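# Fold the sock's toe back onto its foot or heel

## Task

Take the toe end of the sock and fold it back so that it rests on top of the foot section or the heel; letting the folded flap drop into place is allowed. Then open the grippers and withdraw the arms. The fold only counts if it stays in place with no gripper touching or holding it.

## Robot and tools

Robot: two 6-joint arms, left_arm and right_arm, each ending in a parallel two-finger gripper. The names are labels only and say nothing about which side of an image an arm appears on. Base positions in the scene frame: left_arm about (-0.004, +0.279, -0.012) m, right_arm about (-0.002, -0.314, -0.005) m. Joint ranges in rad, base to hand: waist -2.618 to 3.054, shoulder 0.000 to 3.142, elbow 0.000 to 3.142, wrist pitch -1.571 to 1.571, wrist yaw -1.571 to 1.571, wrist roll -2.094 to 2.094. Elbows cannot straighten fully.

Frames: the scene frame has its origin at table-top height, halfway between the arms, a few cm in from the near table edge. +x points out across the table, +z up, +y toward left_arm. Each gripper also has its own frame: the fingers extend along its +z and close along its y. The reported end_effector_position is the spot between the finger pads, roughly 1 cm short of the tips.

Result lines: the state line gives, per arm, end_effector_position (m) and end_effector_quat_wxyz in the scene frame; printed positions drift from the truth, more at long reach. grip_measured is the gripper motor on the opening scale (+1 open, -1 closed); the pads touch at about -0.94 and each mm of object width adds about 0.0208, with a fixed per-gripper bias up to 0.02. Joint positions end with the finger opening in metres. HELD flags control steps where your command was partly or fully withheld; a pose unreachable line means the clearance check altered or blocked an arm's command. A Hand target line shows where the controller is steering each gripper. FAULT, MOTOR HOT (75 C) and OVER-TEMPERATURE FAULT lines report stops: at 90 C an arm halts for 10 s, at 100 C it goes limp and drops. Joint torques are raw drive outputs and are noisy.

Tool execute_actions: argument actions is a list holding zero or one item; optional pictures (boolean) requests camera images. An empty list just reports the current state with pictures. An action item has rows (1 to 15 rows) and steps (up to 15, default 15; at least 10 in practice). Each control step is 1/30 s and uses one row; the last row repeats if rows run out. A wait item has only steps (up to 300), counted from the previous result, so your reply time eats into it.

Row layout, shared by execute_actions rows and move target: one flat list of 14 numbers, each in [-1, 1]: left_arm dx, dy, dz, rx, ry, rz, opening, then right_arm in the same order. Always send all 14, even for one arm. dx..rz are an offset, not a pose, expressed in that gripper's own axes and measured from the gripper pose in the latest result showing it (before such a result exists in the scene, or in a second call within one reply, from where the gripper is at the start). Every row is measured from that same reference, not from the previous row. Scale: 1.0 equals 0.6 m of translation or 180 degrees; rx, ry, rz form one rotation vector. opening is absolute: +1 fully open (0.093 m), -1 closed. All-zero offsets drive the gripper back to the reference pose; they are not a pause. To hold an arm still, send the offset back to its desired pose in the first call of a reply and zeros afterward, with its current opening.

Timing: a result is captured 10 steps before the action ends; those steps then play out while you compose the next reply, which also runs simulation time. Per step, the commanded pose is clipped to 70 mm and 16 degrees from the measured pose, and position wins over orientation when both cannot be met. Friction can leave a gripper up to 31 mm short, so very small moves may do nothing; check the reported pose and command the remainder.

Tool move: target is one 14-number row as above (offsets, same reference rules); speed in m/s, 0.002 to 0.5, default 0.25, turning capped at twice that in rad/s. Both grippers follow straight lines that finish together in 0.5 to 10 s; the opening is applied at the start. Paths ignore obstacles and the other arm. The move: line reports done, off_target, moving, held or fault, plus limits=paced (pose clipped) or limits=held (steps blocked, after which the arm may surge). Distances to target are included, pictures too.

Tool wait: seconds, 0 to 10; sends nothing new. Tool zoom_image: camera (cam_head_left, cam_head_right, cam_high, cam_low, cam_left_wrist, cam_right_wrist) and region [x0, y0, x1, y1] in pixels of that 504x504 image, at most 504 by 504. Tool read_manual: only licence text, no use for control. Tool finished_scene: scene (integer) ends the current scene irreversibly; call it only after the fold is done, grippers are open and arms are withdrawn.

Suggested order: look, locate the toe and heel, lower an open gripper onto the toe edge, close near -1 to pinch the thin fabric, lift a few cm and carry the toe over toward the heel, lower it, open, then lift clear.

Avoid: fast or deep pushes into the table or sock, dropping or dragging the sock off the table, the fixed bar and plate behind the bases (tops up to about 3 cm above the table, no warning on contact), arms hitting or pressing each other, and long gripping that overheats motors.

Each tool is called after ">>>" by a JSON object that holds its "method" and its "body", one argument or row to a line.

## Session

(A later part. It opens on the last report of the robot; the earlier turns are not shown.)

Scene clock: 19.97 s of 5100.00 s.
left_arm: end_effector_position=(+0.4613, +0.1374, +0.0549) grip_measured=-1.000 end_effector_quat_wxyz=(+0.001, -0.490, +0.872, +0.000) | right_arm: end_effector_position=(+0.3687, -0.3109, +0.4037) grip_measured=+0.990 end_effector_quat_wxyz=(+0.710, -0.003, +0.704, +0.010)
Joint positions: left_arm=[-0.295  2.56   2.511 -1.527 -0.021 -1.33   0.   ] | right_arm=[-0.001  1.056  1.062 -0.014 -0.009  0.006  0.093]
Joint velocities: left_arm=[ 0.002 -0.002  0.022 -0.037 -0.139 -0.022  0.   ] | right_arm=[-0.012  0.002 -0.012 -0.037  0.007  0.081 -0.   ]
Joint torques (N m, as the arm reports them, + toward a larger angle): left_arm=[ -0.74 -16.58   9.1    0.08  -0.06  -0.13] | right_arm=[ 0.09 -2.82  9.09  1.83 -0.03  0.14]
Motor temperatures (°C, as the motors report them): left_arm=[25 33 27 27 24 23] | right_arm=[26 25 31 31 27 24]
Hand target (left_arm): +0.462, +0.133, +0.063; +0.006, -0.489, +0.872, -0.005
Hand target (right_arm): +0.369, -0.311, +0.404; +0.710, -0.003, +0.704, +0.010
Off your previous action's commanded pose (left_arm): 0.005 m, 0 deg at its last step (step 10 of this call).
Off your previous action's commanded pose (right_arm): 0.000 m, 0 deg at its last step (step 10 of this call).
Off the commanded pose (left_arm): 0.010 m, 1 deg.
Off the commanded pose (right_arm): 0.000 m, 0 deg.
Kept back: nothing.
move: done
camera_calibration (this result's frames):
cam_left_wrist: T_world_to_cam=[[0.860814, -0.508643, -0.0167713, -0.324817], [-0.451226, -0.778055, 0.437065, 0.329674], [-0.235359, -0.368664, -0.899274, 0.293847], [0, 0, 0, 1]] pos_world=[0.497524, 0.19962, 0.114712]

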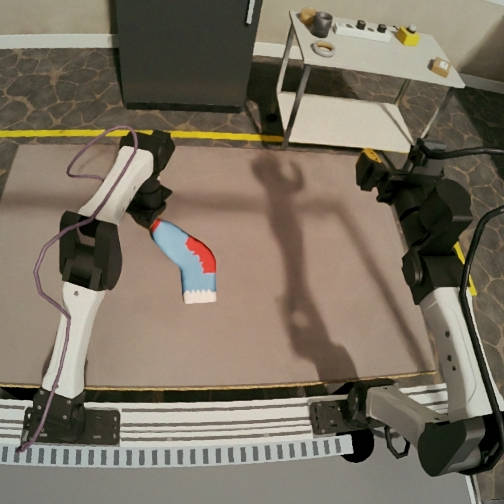

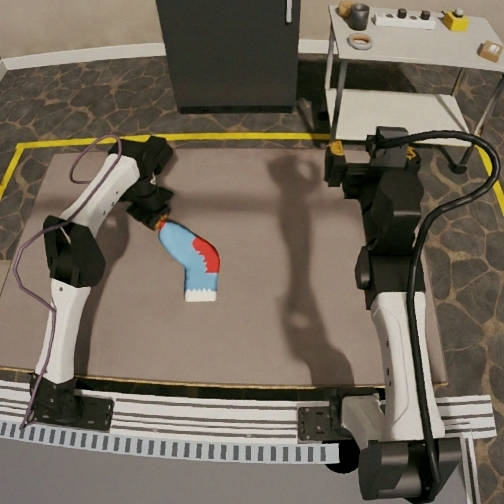

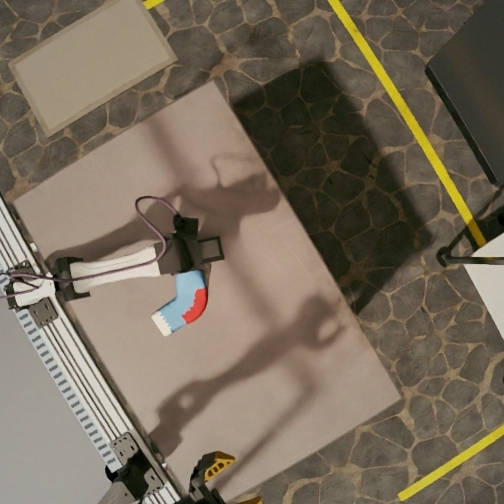

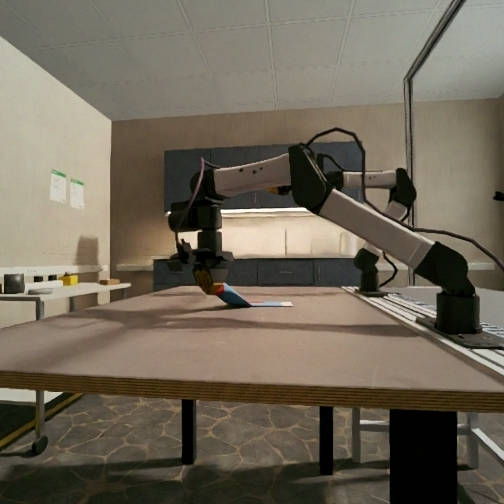

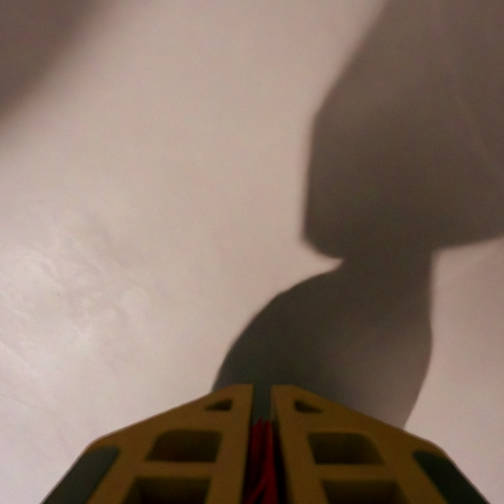

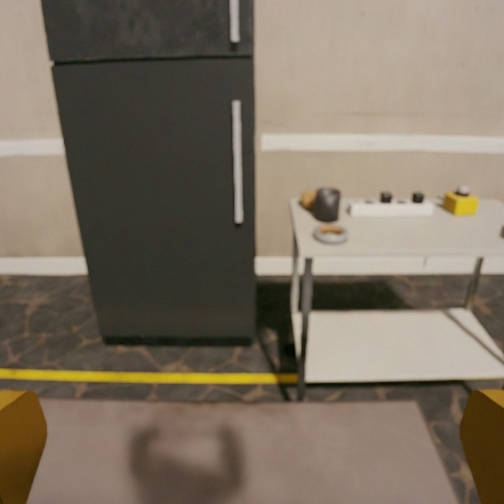

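>>> {"method": "move", "body": {
  "target": [0.092, -0.005, -0.055, 0, 0, 0, -1, 0, 0, 0, 0, 0, 0, 1],
  "speed": 0.1
}}

Scene clock: 21.37 s of 5100.00 s.
left_arm: end_effector_position=(+0.4346, +0.0919, +0.0728) grip_measured=-1.000 end_effector_quat_wxyz=(-0.001, -0.489, +0.873, +0.003) | right_arm: end_effector_position=(+0.3687, -0.3109, +0.4037) grip_measured=+0.990 end_effector_quat_wxyz=(+0.710, -0.003, +0.704, +0.010)
Joint positions: left_arm=[-0.403  2.524  2.512 -1.571 -0.021 -1.435  0.   ] | right_arm=[-0.001  1.056  1.062 -0.014 -0.009  0.006  0.093]
Joint velocities: left_arm=[-0.002 -0.007 -0.012  0.037 -0.007 -0.022  0.   ] | right_arm=[ 0.022 -0.017 -0.012 -0.11  -0.037 -0.051 -0.   ]
Joint torques (N m, as the arm reports them, + toward a larger angle): left_arm=[ -0.68 -18.05   7.95   0.07  -0.06  -0.11] | right_arm=[ 0.21 -2.79  9.31  1.82 -0.05  0.09]
Motor temperatures (°C, as the motors report them): left_arm=[25 34 27 27 24 23] | right_arm=[26 25 31 32 27 24]
Hand target (left_arm): +0.434, +0.089, +0.087; +0.007, -0.490, +0.872, -0.009
Hand target (right_arm): +0.369, -0.311, +0.404; +0.710, -0.003, +0.704, +0.010
Off the commanded pose (left_arm): 0.015 m, 0 deg.
Off the commanded pose (right_arm): 0.000 m, 0 deg.
joint sent to its limit (left arm) — the command would take joint 4 (wrist pitch) past its lower limit, so that joint was sent only as far as its limit.
Kept back: nothing.
move: off_target (left_arm)
camera_calibration (this result's frames):
cam_left_wrist: T_world_to_cam=[[0.858899, -0.511644, -0.0226635, -0.323163], [-0.451845, -0.77786, 0.436773, 0.274634], [-0.241101, -0.364903, -0.899286, 0.289005], [0, 0, 0, 1]] pos_world=[0.471335, 0.153741, 0.132621]

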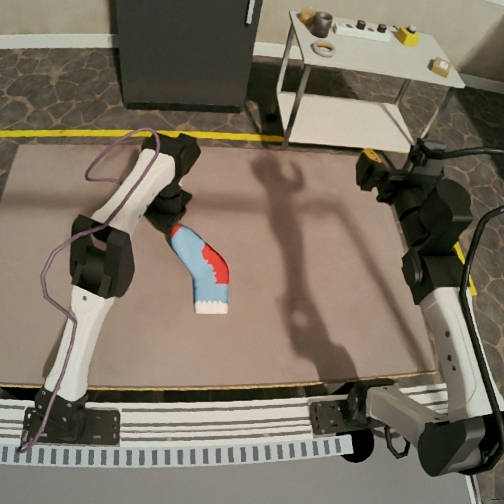

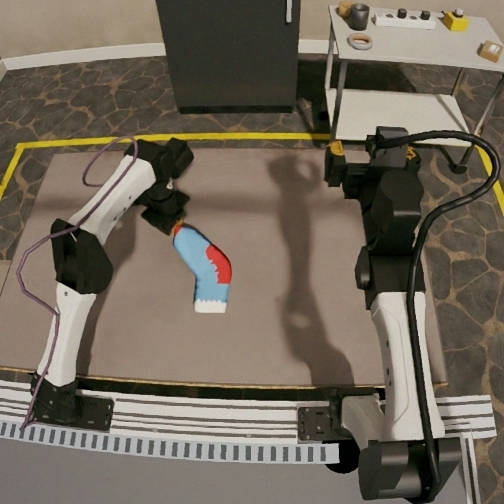

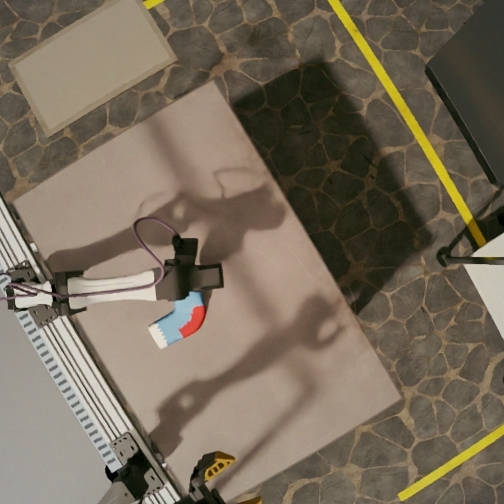

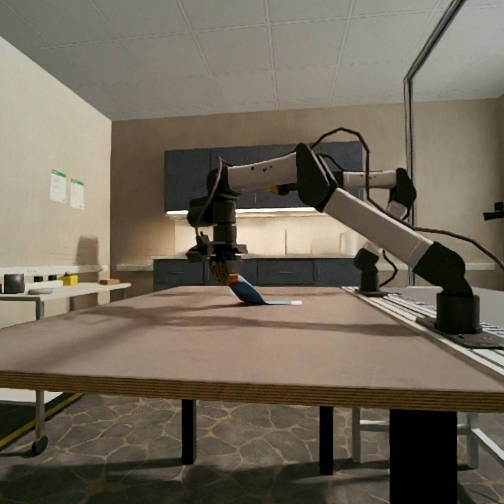

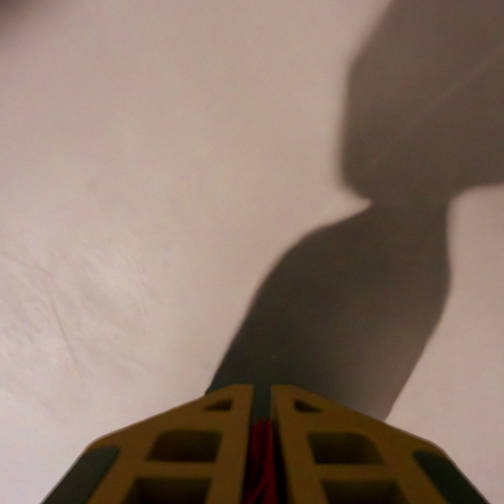

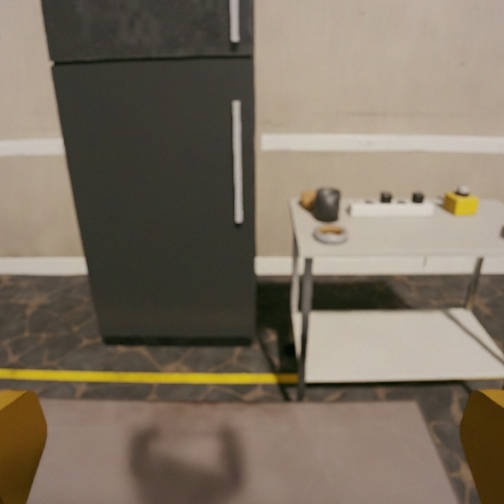

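>>> {"method": "zoom_image", "body": {
  "camera": "cam_high",
  "region": [120, 230, 260, 370]
}}

>>> {"method": "zoom_image", "body": {
  "camera": "cam_head_right",
  "region": [130, 190, 270, 330]
}}

Region (120, 230, 260, 370) of cam_high's 504x504 image, scaled by 3.600, with more detail than that image has.

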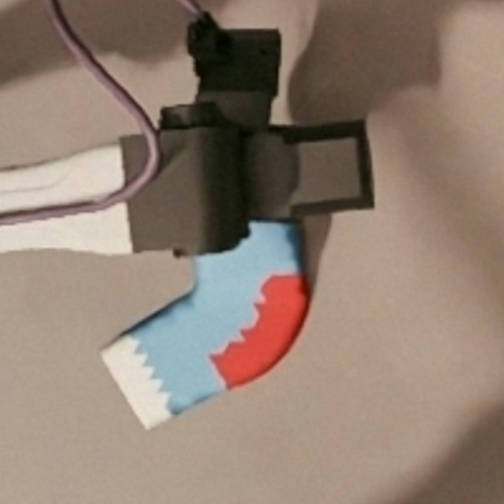

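Region (130, 190, 270, 330) of cam_head_right's 504x504 image, scaled by 3.600, with more detail than that image has.

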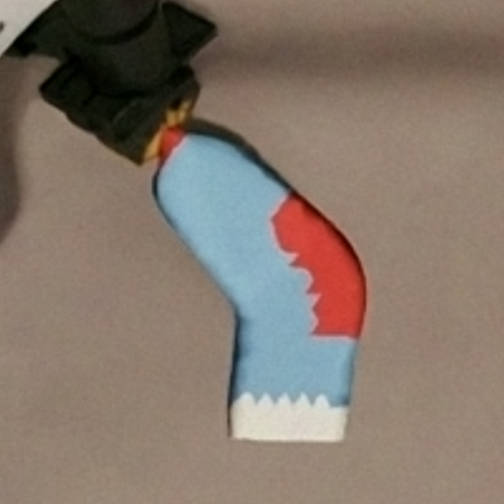

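>>> {"method": "move", "body": {
  "target": [0, 0, 0, 0, 0, 0, -1, 0.5562, 0.4598, -0.1395, -0.2233, 0.2643, -0.1041, -0.32],
  "speed": 0.35
}}

Scene clock: 28.27 s of 5100.00 s.
left_arm: end_effector_position=(+0.4345, +0.0919, +0.0728) grip_measured=-1.000 end_effector_quat_wxyz=(-0.001, -0.490, +0.872, +0.003) | right_arm: end_effector_position=(+0.2838, -0.0403, +0.0664) grip_measured=-0.317 end_effector_quat_wxyz=(+0.316, -0.348, +0.874, +0.122)
Joint positions: left_arm=[-0.403  2.524  2.512 -1.572 -0.021 -1.437  0.   ] | right_arm=[ 0.755  1.589  0.84  -0.148  0.005  0.007  0.03 ]
Joint velocities: left_arm=[-0.007 -0.002  0.002 -0.051  0.022  0.022  0.   ] | right_arm=[-0.007  0.002 -0.012  0.051 -0.007  0.022  0.001]
Joint torques (N m, as the arm reports them, + toward a larger angle): left_arm=[ -0.09 -16.25   6.53   0.16  -0.07  -0.02] | right_arm=[ 0.39 -5.78  9.58  1.47 -0.07  0.26]
Motor temperatures (°C, as the motors report them): left_arm=[25 38 28 26 24 23] | right_arm=[26 25 32 33 27 24]
Hand target (left_arm): +0.435, +0.092, +0.073; -0.001, -0.489, +0.873, +0.003
Hand target (right_arm): +0.286, -0.034, +0.069; +0.320, -0.348, +0.872, +0.129
Off the commanded pose (left_arm): 0.000 m, 0 deg.
Off the commanded pose (right_arm): 0.009 m, 1 deg.
Kept back: nothing.
After step 90, 1.67 s passed at rest.
move: done
camera_calibration (this result's frames):
cam_left_wrist: T_world_to_cam=[[0.860056, -0.509679, -0.0230385, -0.323727], [-0.44992, -0.77896, 0.436798, 0.273888], [-0.240573, -0.365306, -0.899264, 0.288805], [0, 0, 0, 1]] pos_world=[0.47113, 0.153853, 0.13262]
cam_right_wrist: T_world_to_cam=[[0.687116, -0.72653, -0.00498101, -0.221854], [-0.708467, -0.668482, -0.226288, 0.228477], [0.161076, 0.159015, -0.974048, 0.104009], [0, 0, 0, 1]] pos_world=[0.297554, -0.0249904, 0.151907]

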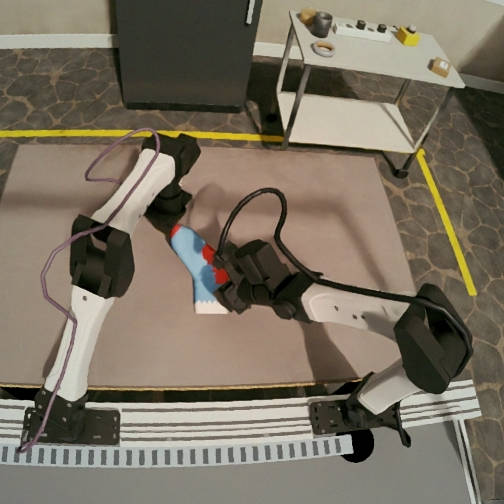

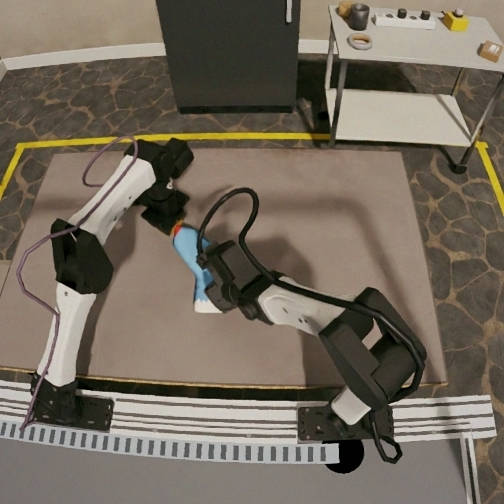

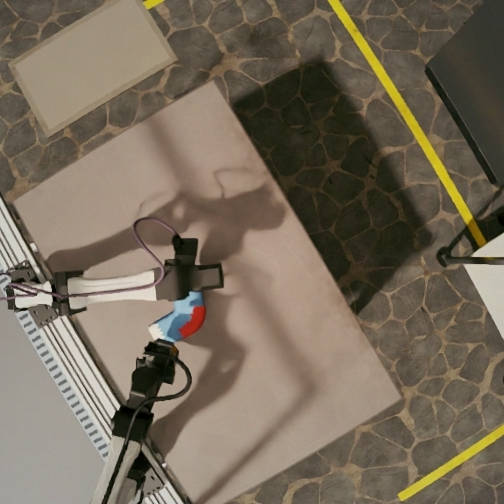

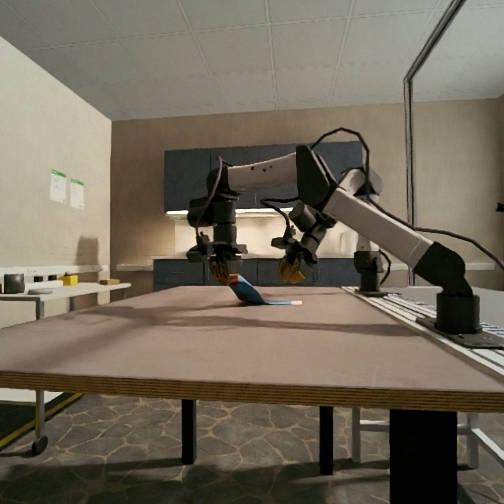

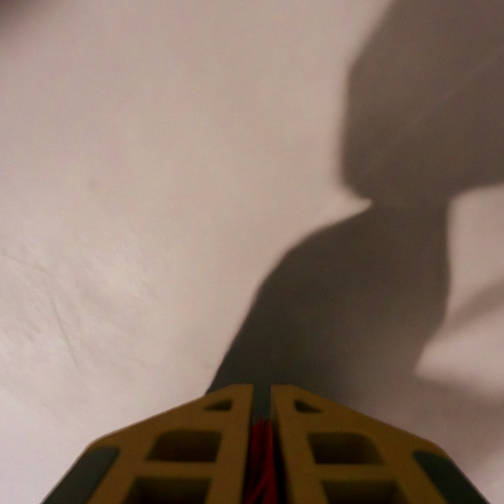

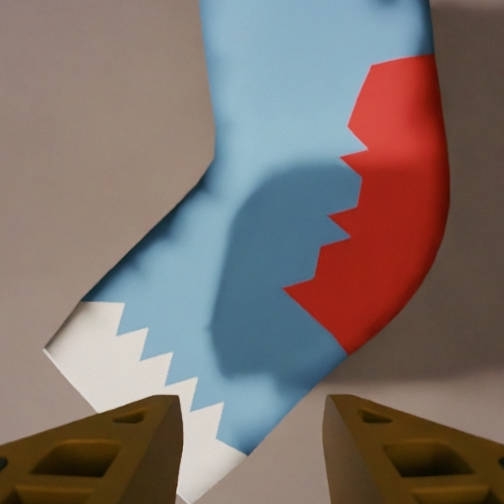

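>>> {"method": "move", "body": {
  "target": [0, 0, 0, 0, 0, 0, -1, 0.0379, 0.0207, 0.1012, 0, 0, 0, -0.32],
  "speed": 0.06
}}

Scene clock: 30.83 s of 5100.00 s.
left_arm: end_effector_position=(+0.4345, +0.0919, +0.0728) grip_measured=-1.000 end_effector_quat_wxyz=(-0.001, -0.490, +0.872, +0.003) | right_arm: end_effector_position=(+0.2972, -0.0134, +0.0175) grip_measured=-0.317 end_effector_quat_wxyz=(+0.327, -0.347, +0.869, +0.129)
Joint positions: left_arm=[-0.403  2.524  2.512 -1.572 -0.021 -1.437  0.   ] | right_arm=[0.785 1.802 0.825 0.111 0.019 0.031 0.03 ]
Joint velocities: left_arm=[ 0.012 -0.007  0.007  0.007  0.051  0.022  0.   ] | right_arm=[-0.002  0.007 -0.012 -0.007 -0.066  0.037  0.002]
Joint torques (N m, as the arm reports them, + toward a larger angle): left_arm=[ -0.09 -16.25   6.54   0.16  -0.06  -0.05] | right_arm=[ 0.63 -6.57  5.79  1.45  0.1   0.22]
Motor temperatures (°C, as the motors report them): left_arm=[25 39 28 26 24 23] | right_arm=[26 25 32 32 27 24]
Hand target (left_arm): +0.435, +0.092, +0.073; -0.001, -0.490, +0.872, +0.003
Hand target (right_arm): +0.292, -0.017, +0.005; +0.315, -0.349, +0.874, +0.121
Off the commanded pose (left_arm): 0.000 m, 0 deg.
Off the commanded pose (right_arm): 0.014 m, 2 deg.
Kept back: nothing.
move: off_target (right_arm)
camera_calibration (this result's frames):
cam_left_wrist: T_world_to_cam=[[0.860056, -0.509679, -0.0230385, -0.323727], [-0.44992, -0.77896, 0.436798, 0.273888], [-0.240573, -0.365306, -0.899264, 0.288805], [0, 0, 0, 1]] pos_world=[0.47113, 0.153853, 0.13262]
cam_right_wrist: T_world_to_cam=[[0.689682, -0.724051, -0.00940358, -0.21245], [-0.701806, -0.665182, -0.254954, 0.243442], [0.178344, 0.182436, -0.966908, 0.045016], [0, 0, 0, 1]] pos_world=[0.309343, -0.000103919, 0.103595]

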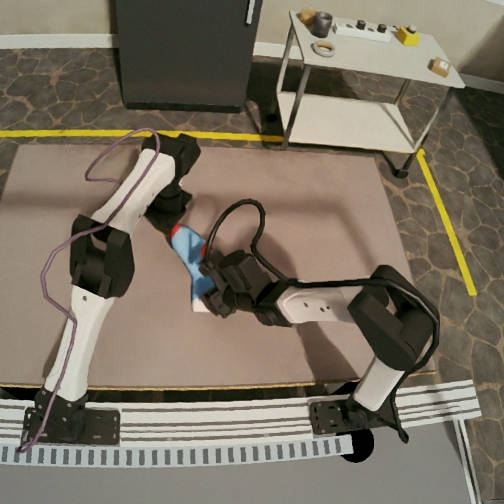

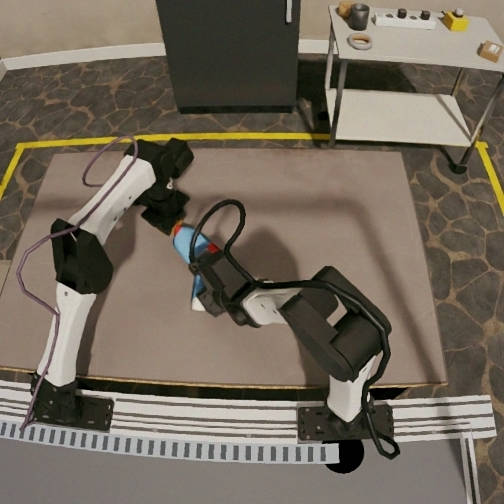

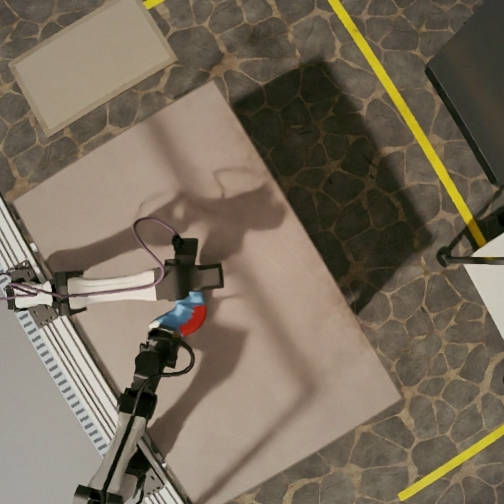

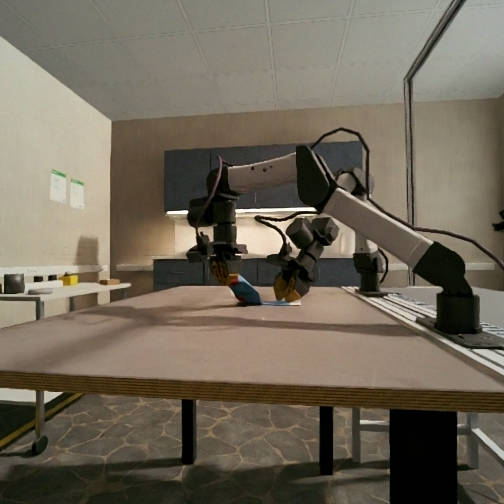

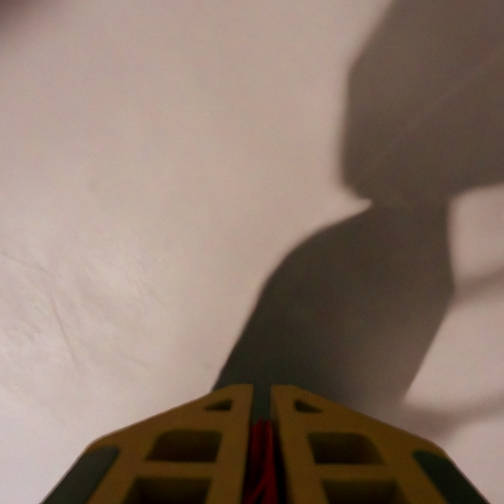

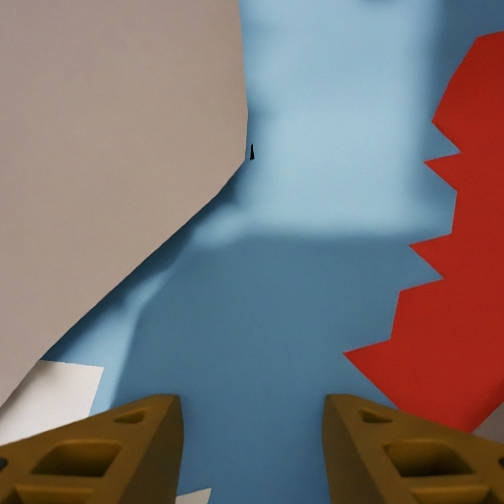

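>>> {"method": "zoom_image", "body": {
  "camera": "cam_low",
  "region": [200, 250, 320, 320]
}}

Region (200, 250, 320, 320) of cam_low's 504x504 image, scaled by 4.200, with more detail than that image has; it fills the top 294 rows of this view, and the rest is white.

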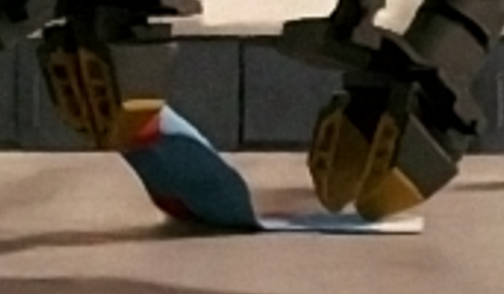

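>>> {"method": "move", "body": {
  "target": [0, 0, 0, 0, 0, 0, -1, 0.012, 0, 0.012, 0, -0.1, 0, -0.32],
  "speed": 0.15
}}

Scene clock: 36.00 s of 5100.00 s.
left_arm: end_effector_position=(+0.4345, +0.0919, +0.0728) grip_measured=-1.000 end_effector_quat_wxyz=(-0.001, -0.490, +0.872, +0.003) | right_arm: end_effector_position=(+0.3014, -0.0094, +0.0161) grip_measured=-0.317 end_effector_quat_wxyz=(+0.466, -0.321, +0.803, +0.190)
Joint positions: left_arm=[-0.403  2.524  2.512 -1.572 -0.021 -1.437  0.   ] | right_arm=[0.785 1.906 0.565 0.809 0.02  0.028 0.03 ]
Joint velocities: left_arm=[-0.022 -0.022  0.007 -0.007 -0.081  0.022  0.   ] | right_arm=[-0.002  0.012 -0.002  0.095 -0.139  0.051 -0.   ]
Joint torques (N m, as the arm reports them, + toward a larger angle): left_arm=[ -0.09 -16.26   6.54   0.16  -0.06  -0.05] | right_arm=[ 0.55 -6.52  4.25  1.83  0.07  0.03]
Motor temperatures (°C, as the motors report them): left_arm=[25 40 28 26 24 23] | right_arm=[26 26 32 32 27 24]
Hand target (left_arm): +0.435, +0.092, +0.073; -0.001, -0.490, +0.872, +0.003
Hand target (right_arm): +0.297, -0.014, +0.006; +0.459, -0.324, +0.807, +0.182
Off the commanded pose (left_arm): 0.000 m, 0 deg.
Off the commanded pose (right_arm): 0.011 m, 1 deg.
Kept back: nothing.
After step 90, 0.67 s passed at rest.
move: off_target (right_arm)
camera_calibration (this result's frames):
cam_left_wrist: T_world_to_cam=[[0.860056, -0.509679, -0.0230385, -0.323727], [-0.44992, -0.77896, 0.436798, 0.273888], [-0.240573, -0.365306, -0.899264, 0.288805], [0, 0, 0, 1]] pos_world=[0.47113, 0.153853, 0.13262]
cam_right_wrist: T_world_to_cam=[[0.695503, -0.718329, -0.0167026, -0.214053], [-0.602705, -0.570582, -0.557838, 0.224567], [0.391181, 0.398045, -0.829782, -0.0220856], [0, 0, 0, 1]] pos_world=[0.292862, -0.0168354, 0.103371]

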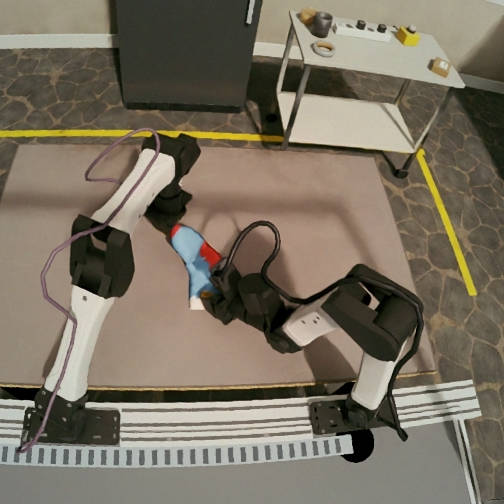

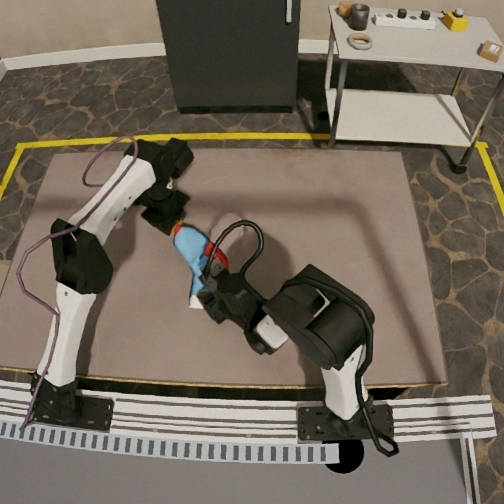

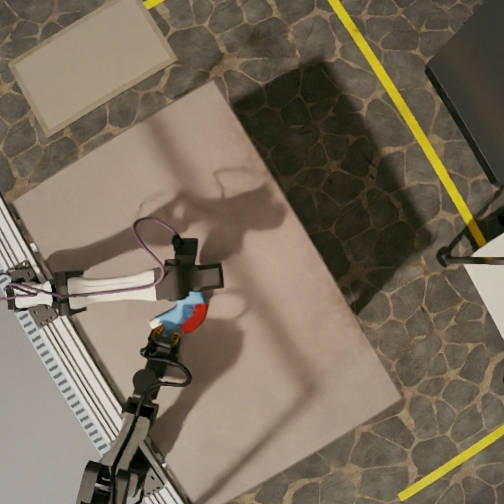

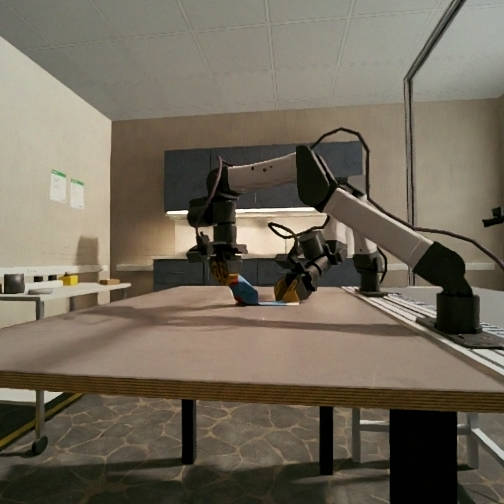

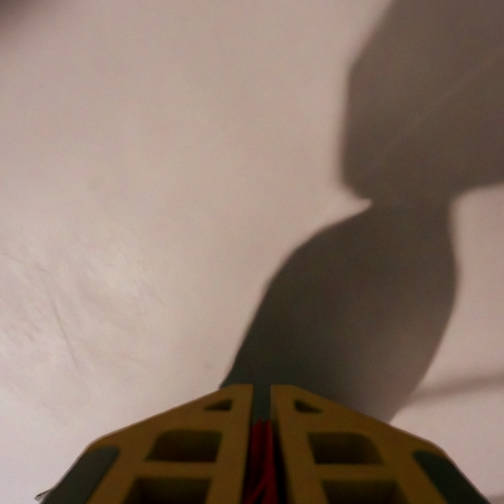

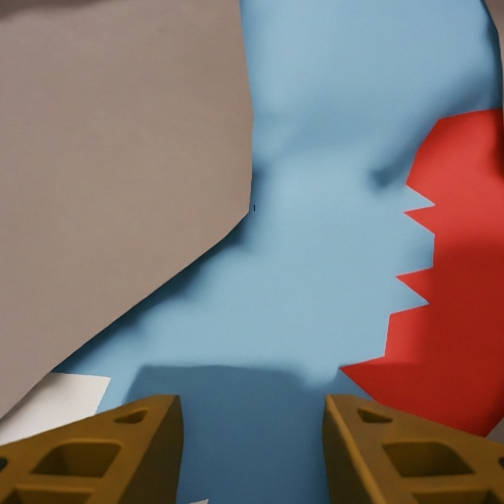

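>>> {"method": "move", "body": {
  "target": [-0.0667, 0.0063, 0.0633, 0, 0, 0, -1, 0.02, 0, 0, 0, 0, 0, -0.32],
  "speed": 0.1
}}

>>> {"method": "move", "body": {
  "target": [0, 0, -0.03, 0, 0, 0, 0.6, 0.02, 0, 0, 0, 0, 0, -0.32],
  "speed": 0.05
}}

Scene clock: 40.37 s of 5100.00 s.
left_arm: end_effector_position=(+0.4525, +0.1280, +0.0337) grip_measured=-1.000 end_effector_quat_wxyz=(-0.005, -0.493, +0.870, +0.007) | right_arm: end_effector_position=(+0.3015, -0.0093, +0.0164) grip_measured=-0.317 end_effector_quat_wxyz=(+0.475, -0.318, +0.797, +0.194)
Joint positions: left_arm=[-0.318  2.524  2.358 -1.426 -0.021 -1.36   0.   ] | right_arm=[0.785 1.924 0.551 0.865 0.02  0.028 0.03 ]
Joint velocities: left_arm=[ 0.007 -0.007 -0.002  0.066  0.051  0.022  0.   ] | right_arm=[-0.012 -0.007  0.022  0.066  0.007 -0.037  0.001]
Joint torques (N m, as the arm reports them, + toward a larger angle): left_arm=[ -0.07 -17.83   4.64   0.3   -0.07  -0.01] | right_arm=[ 0.15 -6.35  3.99  1.81 -0.04  0.13]
Motor temperatures (°C, as the motors report them): left_arm=[25 42 28 26 24 23] | right_arm=[26 27 32 33 27 24]
Hand target (left_arm): +0.453, +0.128, +0.035; -0.001, -0.490, +0.872, +0.003
Hand target (right_arm): +0.297, -0.014, +0.006; +0.466, -0.321, +0.803, +0.190
Off the commanded pose (left_arm): 0.001 m, 1 deg.
Off the commanded pose (right_arm): 0.012 m, 1 deg.
Kept back: nothing.
After step 90, 0.30 s passed at rest.
move: off_target (right_arm)
camera_calibration (this result's frames):
cam_left_wrist: T_world_to_cam=[[0.86354, -0.50318, -0.0332818, -0.323758], [-0.439641, -0.783538, 0.439071, 0.322996], [-0.24701, -0.364524, -0.897836, 0.273903], [0, 0, 0, 1]] pos_world=[0.489237, 0.190016, 0.0933262]
cam_right_wrist: T_world_to_cam=[[0.696088, -0.717755, -0.0170022, -0.214206], [-0.592485, -0.560901, -0.578231, 0.222264], [0.405492, 0.412573, -0.815696, -0.0264087], [0, 0, 0, 1]] pos_world=[0.291503, -0.0181839, 0.103337]

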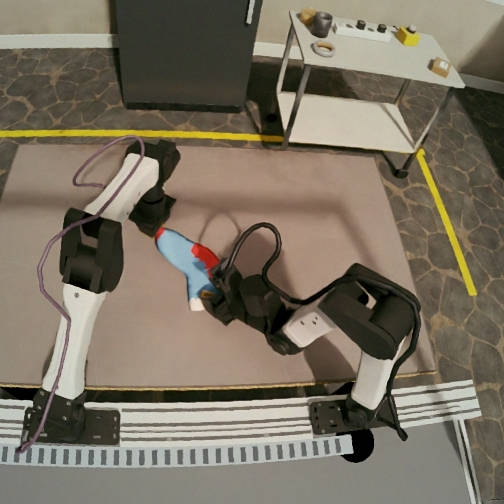

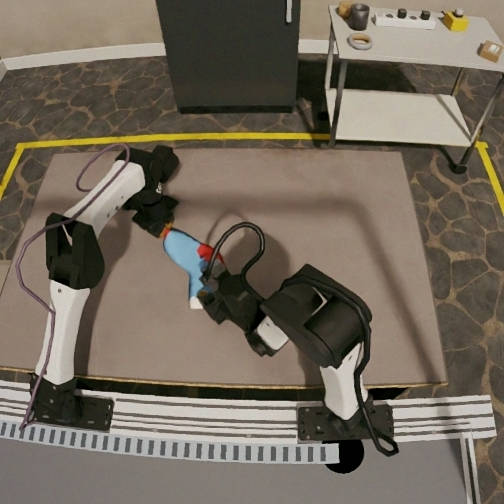

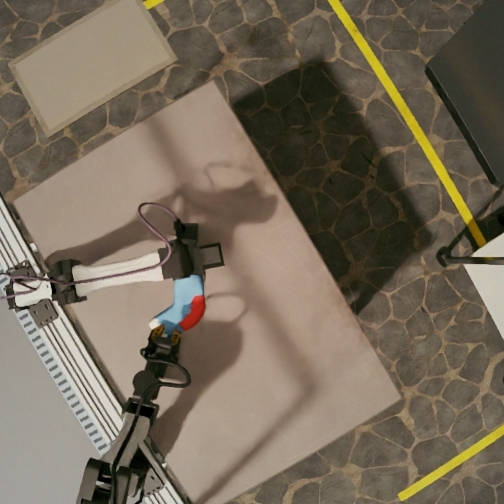

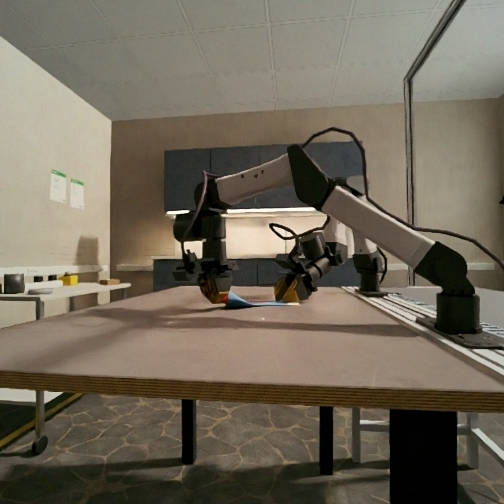

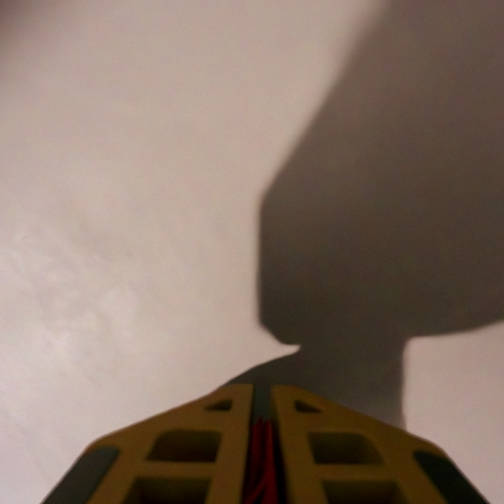

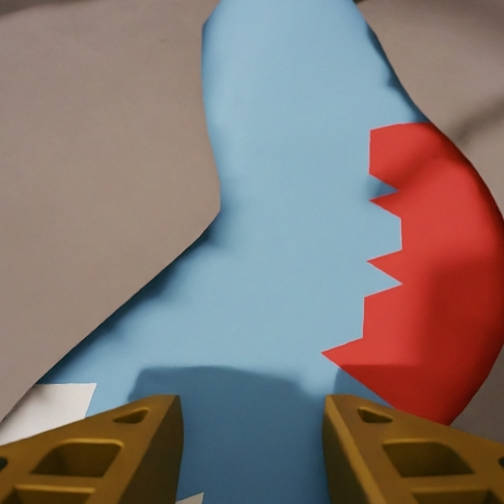

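Scene clock: 41.30 s of 5100.00 s.
left_arm: end_effector_position=(+0.4507, +0.1290, +0.0511) grip_measured=+0.597 end_effector_quat_wxyz=(-0.005, -0.493, +0.870, +0.007) | right_arm: end_effector_position=(+0.3020, -0.0088, +0.0164) grip_measured=-0.317 end_effector_quat_wxyz=(+0.485, -0.316, +0.791, +0.198)
Joint positions: left_arm=[-0.318  2.524  2.427 -1.496 -0.021 -1.36   0.074] | right_arm=[0.785 1.945 0.54  0.922 0.02  0.028 0.03 ]
Joint velocities: left_arm=[-0.007 -0.007  0.007 -0.007 -0.022 -0.037  0.001] | right_arm=[ 0.012 -0.002  0.002  0.051  0.022 -0.037 -0.   ]
Joint torques (N m, as the arm reports them, + toward a larger angle): left_arm=[ -0.16 -15.05   9.     0.05  -0.06  -0.06] | right_arm=[ 0.22 -6.25  3.89  1.86 -0.07  0.1 ]
Motor temperatures (°C, as the motors report them): left_arm=[25 42 29 26 24 23] | right_arm=[26 27 32 33 27 24]
Hand target (left_arm): +0.452, +0.128, +0.052; -0.004, -0.493, +0.870, +0.006
Hand target (right_arm): +0.297, -0.013, +0.006; +0.475, -0.318, +0.797, +0.194
Off the commanded pose (left_arm): 0.002 m, 0 deg.
Off the commanded pose (right_arm): 0.012 m, 1 deg.
Kept back: nothing.
move: off_target (right_arm)
camera_calibration (this result's frames):
cam_left_wrist: T_world_to_cam=[[0.86354, -0.50318, -0.0332818, -0.321159], [-0.439641, -0.783538, 0.439071, 0.315329], [-0.24701, -0.364524, -0.897836, 0.289428], [0, 0, 0, 1]] pos_world=[0.487457, 0.190975, 0.110718]
cam_right_wrist: T_world_to_cam=[[0.696544, -0.717298, -0.0176174, -0.214313], [-0.582152, -0.550614, -0.598267, 0.220111], [0.419436, 0.426975, -0.801103, -0.0311034], [0, 0, 0, 1]] pos_world=[0.290462, -0.0192494, 0.102993]

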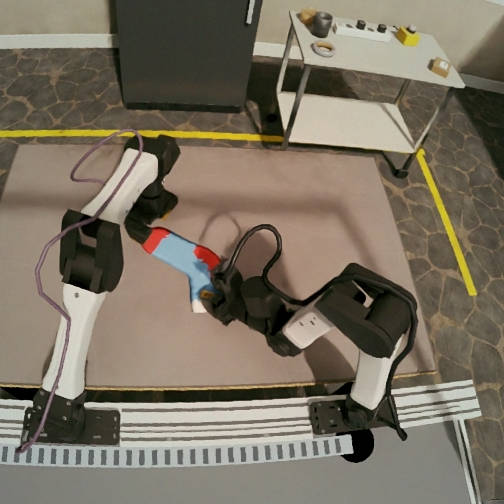

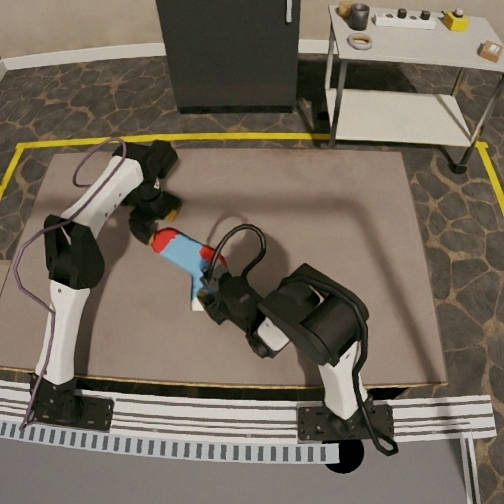

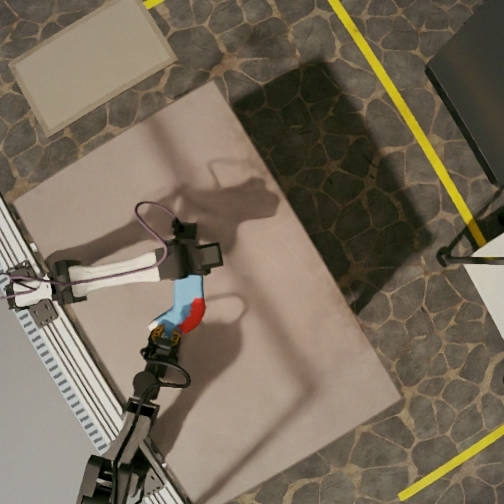

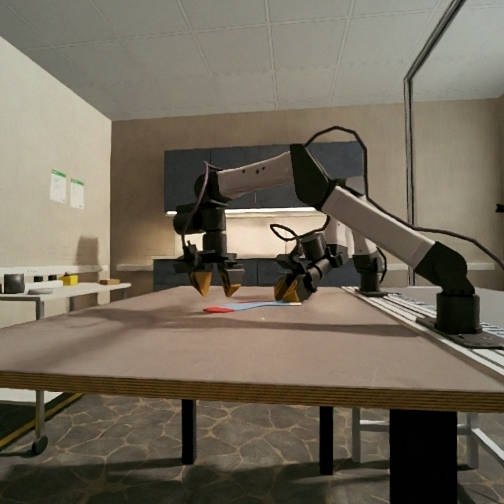

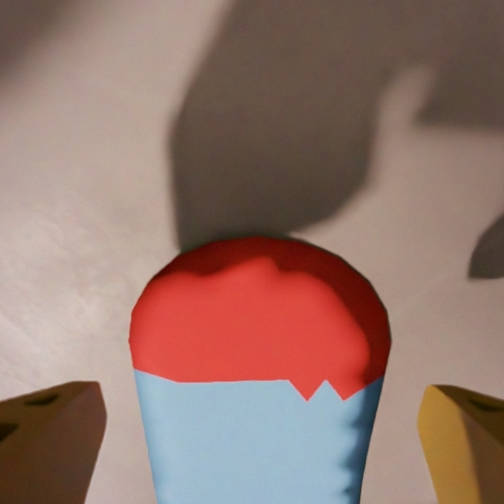

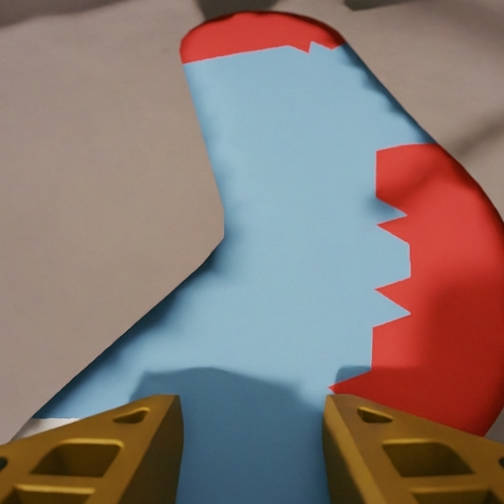

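>>> {"method": "move", "body": {
  "target": [-0.0212, 0.0038, 0.01, 0, 0, 0.5, 0.31, 0.012, 0, 0, 0, 0.008, 0, -0.32],
  "speed": 0.45
}}

Scene clock: 45.83 s of 5100.00 s.
left_arm: end_effector_position=(+0.4556, +0.1383, +0.0509) grip_measured=+0.313 end_effector_quat_wxyz=(-0.005, +0.265, +0.964, +0.002) | right_arm: end_effector_position=(+0.3017, -0.0092, +0.0154) grip_measured=-0.317 end_effector_quat_wxyz=(+0.483, -0.316, +0.792, +0.197)
Joint positions: left_arm=[-0.297  2.524  2.427 -1.488 -0.022  0.229  0.06 ] | right_arm=[0.785 1.945 0.54  0.917 0.02  0.028 0.03 ]
Joint velocities: left_arm=[-0.022 -0.017  0.002 -0.051 -0.007  0.022 -0.001] | right_arm=[-0.012 -0.007 -0.007 -0.007  0.066 -0.066  0.   ]
Joint torques (N m, as the arm reports them, + toward a larger angle): left_arm=[  0.4  -16.48   4.82   0.33   0.01   0.01] | right_arm=[ 0.09 -7.44  5.11  1.65 -0.03  0.12]
Motor temperatures (°C, as the motors report them): left_arm=[25 43 29 26 24 23] | right_arm=[26 28 32 34 27 24]
Hand target (left_arm): +0.455, +0.141, +0.045; -0.008, +0.267, +0.964, +0.002
Hand target (right_arm): +0.300, -0.011, +0.010; +0.475, -0.318, +0.797, +0.194
Off the commanded pose (left_arm): 0.006 m, 0 deg.
Off the commanded pose (right_arm): 0.006 m, 1 deg.
Kept back: nothing.
move: done
camera_calibration (this result's frames):
cam_left_wrist: T_world_to_cam=[[-0.500508, -0.865555, -0.01753, 0.350063], [-0.778379, 0.44105, 0.446767, 0.309518], [-0.37897, 0.237255, -0.894479, 0.270591], [0, 0, 0, 1]] pos_world=[0.518677, 0.102287, 0.109892]
cam_right_wrist: T_world_to_cam=[[0.696459, -0.717383, -0.0175051, -0.214328], [-0.584085, -0.55254, -0.594596, 0.219626], [0.416881, 0.424336, -0.803834, -0.0308061], [0, 0, 0, 1]] pos_world=[0.290393, -0.019331, 0.102074]

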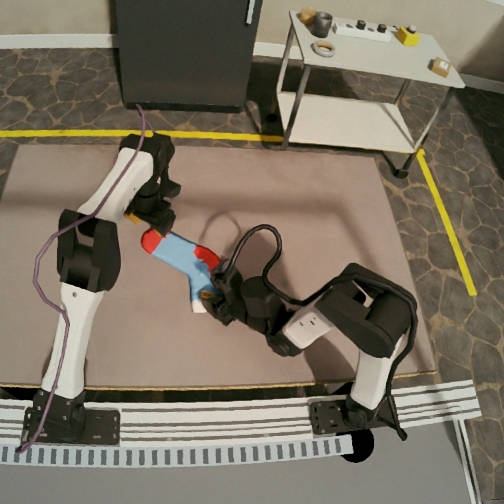

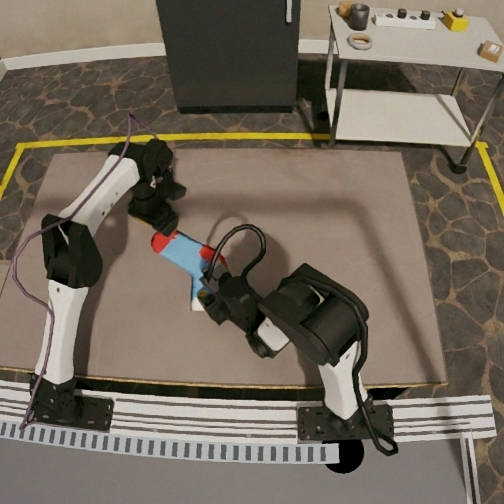

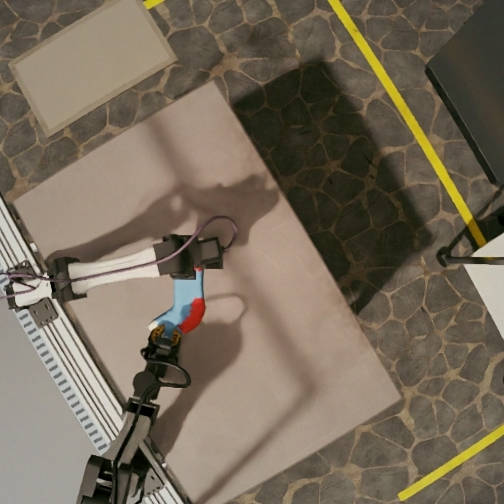

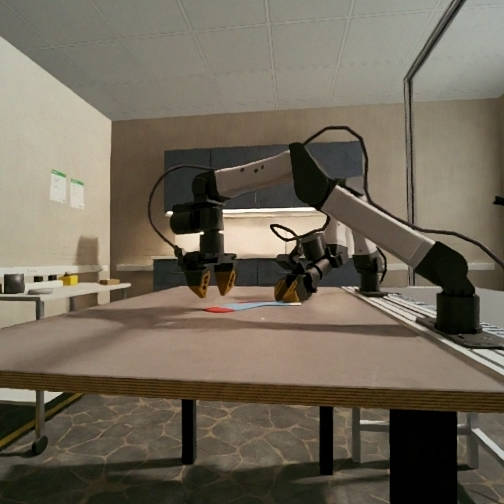

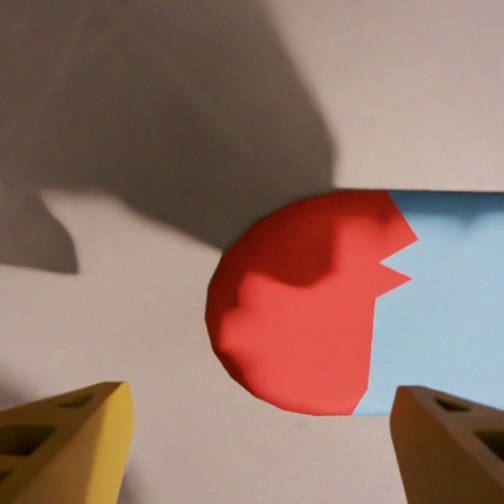

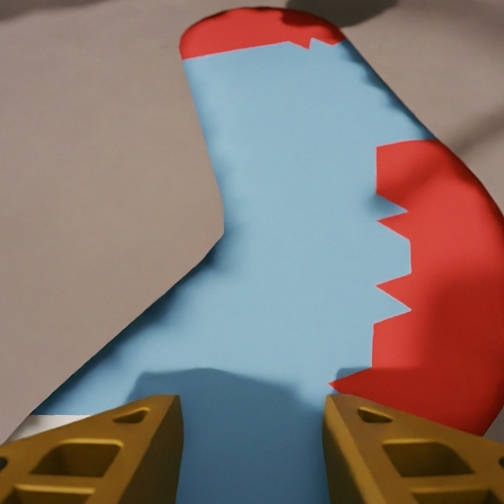

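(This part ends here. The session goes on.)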